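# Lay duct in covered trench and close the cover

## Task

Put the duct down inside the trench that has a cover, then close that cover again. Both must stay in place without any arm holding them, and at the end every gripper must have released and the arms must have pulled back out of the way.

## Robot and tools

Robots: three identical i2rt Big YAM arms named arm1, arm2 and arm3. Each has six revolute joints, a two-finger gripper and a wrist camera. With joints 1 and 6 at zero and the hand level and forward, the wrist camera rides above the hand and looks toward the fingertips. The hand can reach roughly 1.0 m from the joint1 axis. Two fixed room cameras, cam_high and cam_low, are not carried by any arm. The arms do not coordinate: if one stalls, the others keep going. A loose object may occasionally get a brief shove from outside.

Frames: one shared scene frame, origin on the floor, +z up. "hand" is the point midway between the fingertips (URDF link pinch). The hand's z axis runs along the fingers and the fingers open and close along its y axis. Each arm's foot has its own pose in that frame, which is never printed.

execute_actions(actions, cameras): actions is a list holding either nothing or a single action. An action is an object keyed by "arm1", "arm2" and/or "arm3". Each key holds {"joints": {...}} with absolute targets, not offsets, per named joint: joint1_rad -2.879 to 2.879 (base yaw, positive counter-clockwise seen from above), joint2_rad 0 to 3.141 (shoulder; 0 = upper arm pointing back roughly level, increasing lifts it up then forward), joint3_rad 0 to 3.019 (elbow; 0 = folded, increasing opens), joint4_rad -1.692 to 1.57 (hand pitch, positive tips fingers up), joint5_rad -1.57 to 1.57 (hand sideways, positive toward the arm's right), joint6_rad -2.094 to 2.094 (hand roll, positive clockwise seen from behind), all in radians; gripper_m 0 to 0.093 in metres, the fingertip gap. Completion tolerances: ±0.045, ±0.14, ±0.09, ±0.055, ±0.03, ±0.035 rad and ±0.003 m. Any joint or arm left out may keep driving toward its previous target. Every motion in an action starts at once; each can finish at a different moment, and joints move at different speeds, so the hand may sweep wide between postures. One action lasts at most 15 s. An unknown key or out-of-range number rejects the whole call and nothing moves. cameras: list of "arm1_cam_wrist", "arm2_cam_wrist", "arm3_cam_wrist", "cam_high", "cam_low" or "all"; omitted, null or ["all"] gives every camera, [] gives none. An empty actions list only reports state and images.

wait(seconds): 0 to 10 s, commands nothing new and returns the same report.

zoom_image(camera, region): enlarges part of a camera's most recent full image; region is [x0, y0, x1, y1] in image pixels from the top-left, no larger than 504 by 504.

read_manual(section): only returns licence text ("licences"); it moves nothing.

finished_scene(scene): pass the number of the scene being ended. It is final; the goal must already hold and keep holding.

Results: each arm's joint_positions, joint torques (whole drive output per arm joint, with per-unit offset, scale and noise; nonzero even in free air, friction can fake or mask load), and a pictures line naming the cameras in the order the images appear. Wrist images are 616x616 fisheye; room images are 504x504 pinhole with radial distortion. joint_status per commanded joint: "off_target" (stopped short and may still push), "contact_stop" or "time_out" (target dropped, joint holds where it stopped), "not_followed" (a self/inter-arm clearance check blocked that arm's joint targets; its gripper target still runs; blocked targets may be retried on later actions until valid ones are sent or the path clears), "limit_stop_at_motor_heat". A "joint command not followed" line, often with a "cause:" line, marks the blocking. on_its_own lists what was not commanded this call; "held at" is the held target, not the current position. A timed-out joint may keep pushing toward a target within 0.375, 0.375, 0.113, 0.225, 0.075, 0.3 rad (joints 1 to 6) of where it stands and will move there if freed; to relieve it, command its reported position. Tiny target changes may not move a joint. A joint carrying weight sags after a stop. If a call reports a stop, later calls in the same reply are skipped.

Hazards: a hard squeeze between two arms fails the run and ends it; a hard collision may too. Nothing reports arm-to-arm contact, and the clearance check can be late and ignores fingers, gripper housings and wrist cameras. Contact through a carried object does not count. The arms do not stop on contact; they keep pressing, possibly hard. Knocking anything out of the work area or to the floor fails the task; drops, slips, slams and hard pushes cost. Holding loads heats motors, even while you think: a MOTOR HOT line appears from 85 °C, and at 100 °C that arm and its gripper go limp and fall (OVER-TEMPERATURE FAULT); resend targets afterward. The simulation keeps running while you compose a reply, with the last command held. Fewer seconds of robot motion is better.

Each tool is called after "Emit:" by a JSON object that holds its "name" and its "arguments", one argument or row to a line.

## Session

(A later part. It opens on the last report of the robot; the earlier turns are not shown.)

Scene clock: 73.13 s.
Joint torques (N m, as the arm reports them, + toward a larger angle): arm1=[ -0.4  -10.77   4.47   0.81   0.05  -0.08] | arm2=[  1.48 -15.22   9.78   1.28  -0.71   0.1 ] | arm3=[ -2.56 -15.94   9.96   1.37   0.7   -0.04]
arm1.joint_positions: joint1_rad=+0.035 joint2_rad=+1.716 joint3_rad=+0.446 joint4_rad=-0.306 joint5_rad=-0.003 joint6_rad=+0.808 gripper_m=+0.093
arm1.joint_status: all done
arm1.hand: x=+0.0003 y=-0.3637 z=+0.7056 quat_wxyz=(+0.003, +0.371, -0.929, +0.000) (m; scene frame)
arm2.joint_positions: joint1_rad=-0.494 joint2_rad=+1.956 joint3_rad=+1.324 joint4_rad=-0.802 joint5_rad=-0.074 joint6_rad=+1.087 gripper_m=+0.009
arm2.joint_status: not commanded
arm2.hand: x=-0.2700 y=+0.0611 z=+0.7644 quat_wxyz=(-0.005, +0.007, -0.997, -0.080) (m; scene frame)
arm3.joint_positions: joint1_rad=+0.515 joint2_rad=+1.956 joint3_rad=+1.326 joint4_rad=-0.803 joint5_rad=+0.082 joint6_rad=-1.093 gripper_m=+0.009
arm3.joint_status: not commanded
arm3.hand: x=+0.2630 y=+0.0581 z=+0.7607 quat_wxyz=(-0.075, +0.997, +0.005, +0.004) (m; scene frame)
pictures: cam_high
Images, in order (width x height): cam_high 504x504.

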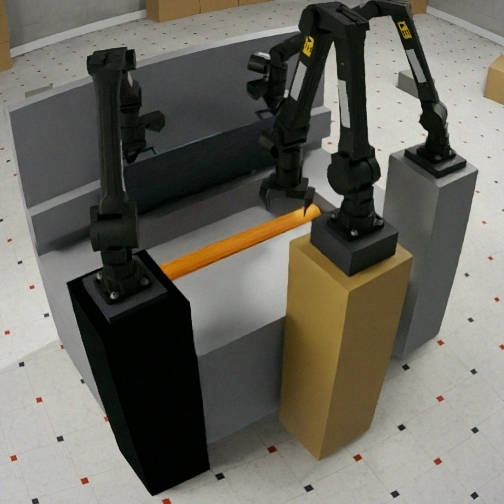

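Emit:
{"name": "execute_actions", "arguments": {
  "actions": [
    {"arm2":{"joints":{"joint1_rad":-0.555,"joint2_rad":1.86,"joint3_rad":1.1,"joint4_rad":-0.57,"joint5_rad":-0.1,"joint6_rad":1.017,"gripper_m":0.0}},"arm3":{"joints":{"joint1_rad":0.575,"joint2_rad":1.86,"joint3_rad":1.105,"joint4_rad":-0.57,"joint5_rad":0.103,"joint6_rad":-1.015,"gripper_m":0.0}}}
  ],
  "cameras": ["cam_low"]
}}

Scene clock: 75.60 s.
Joint torques (N m, as the arm reports them, + toward a larger angle): arm1=[ -0.2  -10.82   4.52   0.82   0.06  -0.04] | arm2=[  0.58 -17.11   7.18   1.53  -0.31   0.08] | arm3=[ -2.27 -16.36   7.61   1.62   0.26   0.07]
arm1.joint_positions: joint1_rad=+0.035 joint2_rad=+1.716 joint3_rad=+0.446 joint4_rad=-0.306 joint5_rad=-0.003 joint6_rad=+0.807 gripper_m=+0.093
arm1.joint_status: not commanded
arm1.hand: x=+0.0003 y=-0.3637 z=+0.7056 quat_wxyz=(+0.003, +0.371, -0.929, +0.000) (m; scene frame)
arm2.joint_positions: joint1_rad=-0.567 joint2_rad=+1.898 joint3_rad=+1.075 joint4_rad=-0.590 joint5_rad=-0.093 joint6_rad=+1.015 gripper_m=+0.009
arm2.joint_status: gripper_m off_target (ended at +0.009, target +0.000); the others done
arm2.hand: x=-0.2684 y=-0.0098 z=+0.7219 quat_wxyz=(-0.008, +0.008, -0.996, -0.094) (m; scene frame)
arm3.joint_positions: joint1_rad=+0.588 joint2_rad=+1.896 joint3_rad=+1.075 joint4_rad=-0.591 joint5_rad=+0.096 joint6_rad=-1.019 gripper_m=+0.009
arm3.joint_status: gripper_m off_target (ended at +0.009, target +0.000); the others done
arm3.hand: x=+0.2624 y=-0.0140 z=+0.7198 quat_wxyz=(-0.088, +0.996, +0.003, -0.002) (m; scene frame)
pictures: cam_low
Images, in order (width x height): cam_low 504x504.

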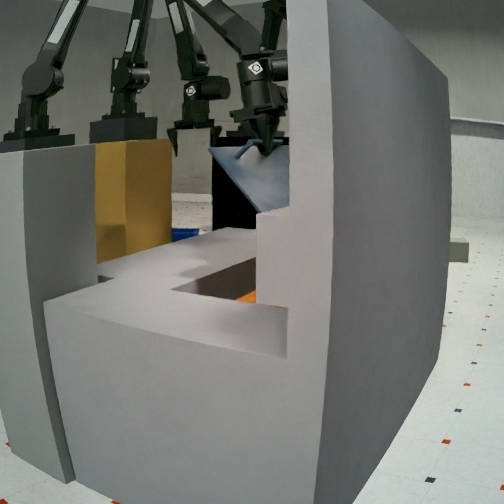

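Emit:
{"name": "execute_actions", "arguments": {
  "actions": [
    {"arm2":{"joints":{"joint1_rad":-0.645,"joint2_rad":1.93,"joint3_rad":0.905,"joint4_rad":-0.335,"joint5_rad":-0.11,"joint6_rad":0.933,"gripper_m":0.0}},"arm3":{"joints":{"joint1_rad":0.67,"joint2_rad":1.93,"joint3_rad":0.91,"joint4_rad":-0.335,"joint5_rad":0.113,"joint6_rad":-0.927,"gripper_m":0.0}}}
  ],
  "cameras": []
}}

Emit:
{"name": "execute_actions", "arguments": {
  "actions": [
    {"arm2":{"joints":{"joint1_rad":-0.724,"joint2_rad":2.125,"joint3_rad":0.82,"joint4_rad":-0.08,"joint5_rad":-0.117,"joint6_rad":0.859,"gripper_m":0.0}},"arm3":{"joints":{"joint1_rad":0.752,"joint2_rad":2.125,"joint3_rad":0.824,"joint4_rad":-0.08,"joint5_rad":0.12,"joint6_rad":-0.85,"gripper_m":0.0}}}
  ],
  "cameras": ["cam_low"]
}}

Scene clock: 77.10 s.
Joint torques (N m, as the arm reports them, + toward a larger angle): arm1=[ -0.23 -10.88   4.56   0.88   0.07  -0.05] | arm2=[  1.36 -16.62   4.71   0.86  -0.34   0.11] | arm3=[ -2.08 -15.81   5.24   1.29   0.31  -0.01]
arm1.joint_positions: joint1_rad=+0.035 joint2_rad=+1.716 joint3_rad=+0.446 joint4_rad=-0.306 joint5_rad=-0.003 joint6_rad=+0.807 gripper_m=+0.093
arm1.joint_status: not commanded
arm1.hand: x=+0.0003 y=-0.3637 z=+0.7056 quat_wxyz=(+0.003, +0.371, -0.929, +0.000) (m; scene frame)
arm2.joint_positions: joint1_rad=-0.659 joint2_rad=+1.982 joint3_rad=+0.890 joint4_rad=-0.348 joint5_rad=-0.100 joint6_rad=+0.922 gripper_m=+0.009
arm2.joint_status: gripper_m off_target (ended at +0.009, target +0.000); the others done
arm2.hand: x=-0.2667 y=-0.0841 z=+0.6448 quat_wxyz=(-0.005, +0.007, -0.996, -0.085) (m; scene frame)
arm3.joint_positions: joint1_rad=+0.683 joint2_rad=+1.979 joint3_rad=+0.890 joint4_rad=-0.351 joint5_rad=+0.106 joint6_rad=-0.924 gripper_m=+0.009
arm3.joint_status: gripper_m off_target (ended at +0.009, target +0.000); the others done
arm3.hand: x=+0.2623 y=-0.0898 z=+0.6441 quat_wxyz=(-0.079, +0.997, +0.004, +0.002) (m; scene frame)
pictures: none
No camera images: the call's "cameras" was empty. Leave "cameras" out to get every camera's image.

Scene clock: 78.07 s.
Joint torques (N m, as the arm reports them, + toward a larger angle): arm1=[ -0.17 -11.13   4.5    0.82   0.05  -0.06] | arm2=[ -0.07 -16.12   1.74   0.94  -0.29   0.03] | arm3=[ -1.13 -15.47   2.     1.09   0.13   0.05]
arm1.joint_positions: joint1_rad=+0.035 joint2_rad=+1.716 joint3_rad=+0.446 joint4_rad=-0.306 joint5_rad=-0.003 joint6_rad=+0.807 gripper_m=+0.093
arm1.joint_status: not commanded
arm1.hand: x=+0.0003 y=-0.3637 z=+0.7056 quat_wxyz=(+0.003, +0.371, -0.929, +0.000) (m; scene frame)
arm2.joint_positions: joint1_rad=-0.729 joint2_rad=+2.177 joint3_rad=+0.823 joint4_rad=-0.088 joint5_rad=-0.111 joint6_rad=+0.853 gripper_m=+0.009
arm2.joint_status: gripper_m off_target (ended at +0.009, target +0.000); the others done
arm2.hand: x=-0.2659 y=-0.1283 z=+0.5632 quat_wxyz=(-0.006, +0.007, -0.996, -0.088) (m; scene frame)
arm3.joint_positions: joint1_rad=+0.754 joint2_rad=+2.172 joint3_rad=+0.822 joint4_rad=-0.090 joint5_rad=+0.117 joint6_rad=-0.852 gripper_m=+0.009
arm3.joint_status: gripper_m off_target (ended at +0.009, target +0.000); the others done
arm3.hand: x=+0.2626 y=-0.1352 z=+0.5637 quat_wxyz=(-0.083, +0.997, +0.003, +0.000) (m; scene frame)
pictures: cam_low
Images, in order (width x height): cam_low 504x504.

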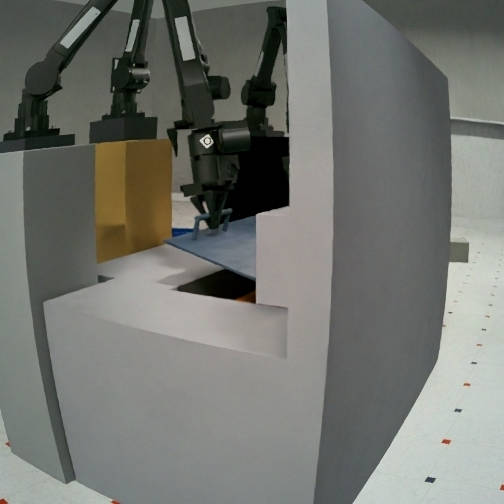

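Emit:
{"name": "execute_actions", "arguments": {
  "actions": [
    {"arm2":{"joints":{"joint1_rad":-0.765,"joint2_rad":2.315,"joint3_rad":0.84,"joint4_rad":0.092,"joint5_rad":-0.12,"joint6_rad":0.82,"gripper_m":0.0}},"arm3":{"joints":{"joint1_rad":0.794,"joint2_rad":2.318,"joint3_rad":0.845,"joint4_rad":0.092,"joint5_rad":0.123,"joint6_rad":-0.811,"gripper_m":0.0}}}
  ],
  "cameras": ["cam_low"]
}}

Scene clock: 79.43 s.
Joint torques (N m, as the arm reports them, + toward a larger angle): arm1=[ -0.18 -10.88   4.45   0.9    0.05  -0.06] | arm2=[ -0.85 -15.95   0.88   0.71  -0.08   0.05] | arm3=[ -0.52 -14.91   1.16   0.99  -0.07   0.13]
arm1.joint_positions: joint1_rad=+0.035 joint2_rad=+1.716 joint3_rad=+0.446 joint4_rad=-0.306 joint5_rad=-0.003 joint6_rad=+0.807 gripper_m=+0.093
arm1.joint_status: not commanded
arm1.hand: x=+0.0003 y=-0.3637 z=+0.7056 quat_wxyz=(+0.003, +0.371, -0.929, +0.000) (m; scene frame)
arm2.joint_positions: joint1_rad=-0.762 joint2_rad=+2.357 joint3_rad=+0.841 joint4_rad=+0.088 joint5_rad=-0.119 joint6_rad=+0.822 gripper_m=+0.009
arm2.joint_status: gripper_m off_target (ended at +0.009, target +0.000); the others done
arm2.hand: x=-0.2650 y=-0.1454 z=+0.5025 quat_wxyz=(-0.010, +0.007, -0.995, -0.095) (m; scene frame)
arm3.joint_positions: joint1_rad=+0.787 joint2_rad=+2.350 joint3_rad=+0.838 joint4_rad=+0.085 joint5_rad=+0.126 joint6_rad=-0.820 gripper_m=+0.009
arm3.joint_status: gripper_m off_target (ended at +0.009, target +0.000); the others done
arm3.hand: x=+0.2627 y=-0.1533 z=+0.5035 quat_wxyz=(-0.091, +0.996, +0.003, -0.004) (m; scene frame)
pictures: cam_low
Images, in order (width x height): cam_low 504x504.

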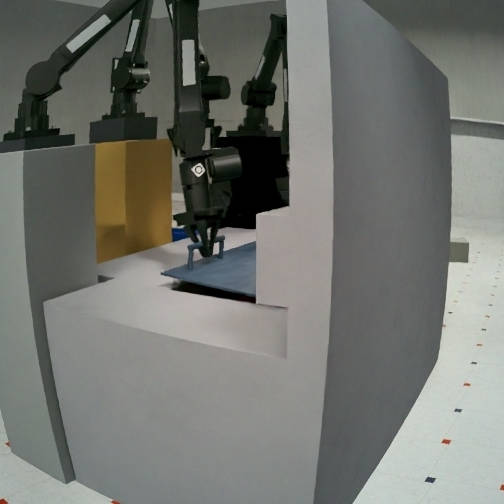

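Emit:
{"name": "execute_actions", "arguments": {
  "actions": [
    {"arm2":{"joints":{"joint1_rad":-0.768,"joint2_rad":2.415,"joint3_rad":0.87,"joint4_rad":0.135,"gripper_m":0.0}},"arm3":{"joints":{"joint1_rad":0.796,"joint2_rad":2.415,"joint3_rad":0.871,"joint4_rad":0.133,"gripper_m":0.0}}}
  ],
  "cameras": ["cam_low"]
}}

Scene clock: 80.43 s.
Joint torques (N m, as the arm reports them, + toward a larger angle): arm1=[ -0.09 -10.66   4.48   0.86   0.05  -0.05] | arm2=[ -0.07 -14.85   0.61   0.79  -0.16   0.07] | arm3=[ -0.77 -13.8    0.48   0.92   0.04   0.07]
arm1.joint_positions: joint1_rad=+0.035 joint2_rad=+1.716 joint3_rad=+0.446 joint4_rad=-0.306 joint5_rad=-0.003 joint6_rad=+0.807 gripper_m=+0.093
arm1.joint_status: not commanded
arm1.hand: x=+0.0003 y=-0.3637 z=+0.7056 quat_wxyz=(+0.003, +0.371, -0.929, +0.000) (m; scene frame)
arm2.joint_positions: joint1_rad=-0.767 joint2_rad=+2.436 joint3_rad=+0.871 joint4_rad=+0.131 joint5_rad=-0.117 joint6_rad=+0.816 gripper_m=+0.009
arm2.joint_status: gripper_m off_target (ended at +0.009, target +0.000); the others done
arm2.hand: x=-0.2651 y=-0.1496 z=+0.4761 quat_wxyz=(-0.010, +0.007, -0.996, -0.093) (m; scene frame)
arm3.joint_positions: joint1_rad=+0.793 joint2_rad=+2.429 joint3_rad=+0.868 joint4_rad=+0.127 joint5_rad=+0.123 joint6_rad=-0.815 gripper_m=+0.009
arm3.joint_status: gripper_m off_target (ended at +0.009, target +0.000); the others done
arm3.hand: x=+0.2632 y=-0.1581 z=+0.4771 quat_wxyz=(-0.087, +0.996, +0.003, -0.004) (m; scene frame)
pictures: cam_low
Images, in order (width x height): cam_low 504x504.

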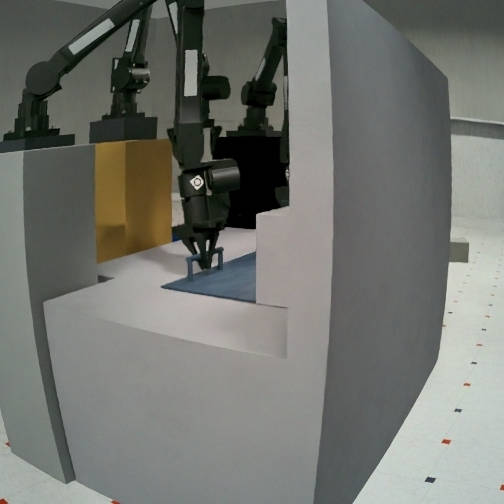

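Closed. Release, then lift away.

Emit:
{"name": "execute_actions", "arguments": {
  "actions": [
    {"arm2":{"joints":{"joint2_rad":2.436,"gripper_m":0.06}},"arm3":{"joints":{"joint2_rad":2.43,"gripper_m":0.06}}}
  ],
  "cameras": []
}}

Emit:
{"name": "execute_actions", "arguments": {
  "actions": [
    {"arm2":{"joints":{"joint2_rad":2.28,"joint3_rad":0.81,"joint4_rad":0.05}},"arm3":{"joints":{"joint2_rad":2.28,"joint3_rad":0.81,"joint4_rad":0.05}}}
  ],
  "cameras": []
}}

Emit:
{"name": "execute_actions", "arguments": {
  "actions": [
    {"arm2":{"joints":{"joint1_rad":-0.4,"joint2_rad":1.6,"joint3_rad":0.6,"joint4_rad":-0.4}},"arm3":{"joints":{"joint1_rad":0.4,"joint2_rad":1.6,"joint3_rad":0.6,"joint4_rad":-0.4}},"arm1":{"joints":{"joint2_rad":1.3,"joint3_rad":0.5,"joint4_rad":-0.6}}}
  ],
  "cameras": ["cam_high","cam_low"]
}}

Scene clock: 81.57 s.
Joint torques (N m, as the arm reports them, + toward a larger angle): arm1=[ -0.36 -10.82   4.48   0.84   0.05  -0.05] | arm2=[ -0.02 -12.62   0.39   0.77  -0.14   0.09] | arm3=[ -0.81 -12.74   0.56   0.94   0.04   0.07]
arm1.joint_positions: joint1_rad=+0.035 joint2_rad=+1.716 joint3_rad=+0.446 joint4_rad=-0.306 joint5_rad=-0.003 joint6_rad=+0.807 gripper_m=+0.093
arm1.joint_status: not commanded
arm1.hand: x=+0.0003 y=-0.3637 z=+0.7056 quat_wxyz=(+0.003, +0.371, -0.929, +0.000) (m; scene frame)
arm2.joint_positions: joint1_rad=-0.767 joint2_rad=+2.436 joint3_rad=+0.871 joint4_rad=+0.131 joint5_rad=-0.119 joint6_rad=+0.816 gripper_m=+0.060
arm2.joint_status: all done
arm2.hand: x=-0.2653 y=-0.1494 z=+0.4762 quat_wxyz=(-0.009, +0.007, -0.996, -0.093) (m; scene frame)
arm3.joint_positions: joint1_rad=+0.793 joint2_rad=+2.429 joint3_rad=+0.868 joint4_rad=+0.127 joint5_rad=+0.123 joint6_rad=-0.815 gripper_m=+0.060
arm3.joint_status: all done
arm3.hand: x=+0.2632 y=-0.1581 z=+0.4771 quat_wxyz=(-0.087, +0.996, +0.003, -0.004) (m; scene frame)
pictures: none
No camera images: the call's "cameras" was empty. Leave "cameras" out to get every camera's image.

Scene clock: 82.70 s.
Joint torques (N m, as the arm reports them, + toward a larger angle): arm1=[ -0.26 -10.74   4.48   0.88   0.06  -0.07] | arm2=[ -0.07 -12.44   1.23   0.21  -0.07   0.08] | arm3=[ -0.85 -12.48   1.14   0.47   0.04   0.07]
arm1.joint_positions: joint1_rad=+0.035 joint2_rad=+1.716 joint3_rad=+0.446 joint4_rad=-0.306 joint5_rad=-0.003 joint6_rad=+0.807 gripper_m=+0.093
arm1.joint_status: not commanded
arm1.hand: x=+0.0003 y=-0.3637 z=+0.7056 quat_wxyz=(+0.003, +0.371, -0.929, +0.000) (m; scene frame)
arm2.joint_positions: joint1_rad=-0.767 joint2_rad=+2.286 joint3_rad=+0.808 joint4_rad=+0.056 joint5_rad=-0.119 joint6_rad=+0.816 gripper_m=+0.060
arm2.joint_status: all done
arm2.hand: x=-0.2639 y=-0.1475 z=+0.5256 quat_wxyz=(-0.013, +0.007, -0.995, -0.097) (m; scene frame)
arm3.joint_positions: joint1_rad=+0.793 joint2_rad=+2.278 joint3_rad=+0.808 joint4_rad=+0.056 joint5_rad=+0.123 joint6_rad=-0.815 gripper_m=+0.060
arm3.joint_status: all done
arm3.hand: x=+0.2591 y=-0.1533 z=+0.5271 quat_wxyz=(-0.094, +0.996, +0.003, -0.010) (m; scene frame)
pictures: none
No camera images: the call's "cameras" was empty. Leave "cameras" out to get every camera's image.

Scene clock: 84.03 s.
Joint torques (N m, as the arm reports them, + toward a larger angle): arm1=[-0.1  -7.49 10.23  0.39  0.07 -0.05] | arm2=[ 0.47 -8.85  4.51  0.18 -0.13  0.05] | arm3=[-1.2  -8.82  4.7   0.37  0.04  0.07]
arm1.joint_positions: joint1_rad=+0.035 joint2_rad=+1.304 joint3_rad=+0.477 joint4_rad=-0.589 joint5_rad=-0.003 joint6_rad=+0.807 gripper_m=+0.093
arm1.joint_status: all done
arm1.hand: x=+0.0007 y=-0.3357 z=+0.8106 quat_wxyz=(-0.027, +0.370, -0.926, -0.074) (m; scene frame)
arm2.joint_positions: joint1_rad=-0.400 joint2_rad=+1.608 joint3_rad=+0.597 joint4_rad=-0.391 joint5_rad=-0.119 joint6_rad=+0.816 gripper_m=+0.060
arm2.joint_status: all done
arm2.hand: x=-0.4080 y=-0.1197 z=+0.7162 quat_wxyz=(-0.002, +0.189, -0.976, -0.104) (m; scene frame)
arm3.joint_positions: joint1_rad=+0.401 joint2_rad=+1.602 joint3_rad=+0.596 joint4_rad=-0.390 joint5_rad=+0.123 joint6_rad=-0.815 gripper_m=+0.060
arm3.joint_status: all done
arm3.hand: x=+0.4110 y=-0.1189 z=+0.7176 quat_wxyz=(-0.102, +0.976, -0.191, +0.005) (m; scene frame)
pictures: cam_high, cam_low
Images, in order (width x height): cam_high 504x504, cam_low 504x504.

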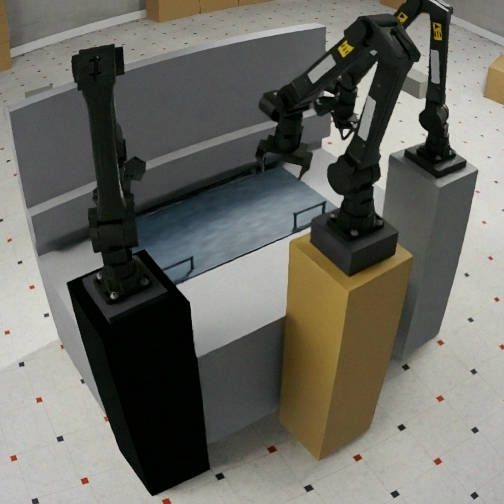

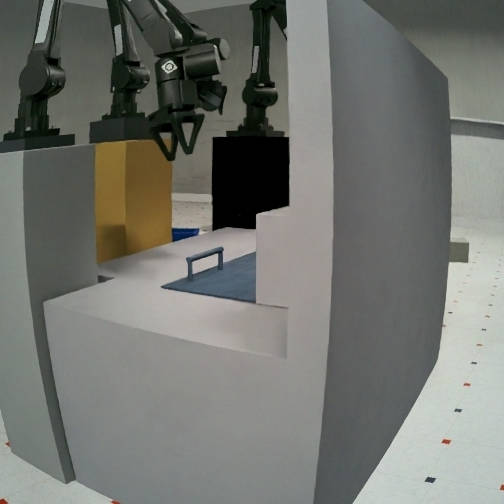

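Emit:
{"name": "finished_scene", "arguments": {
  "scene": 1
}}

The scene is finished: the task was done.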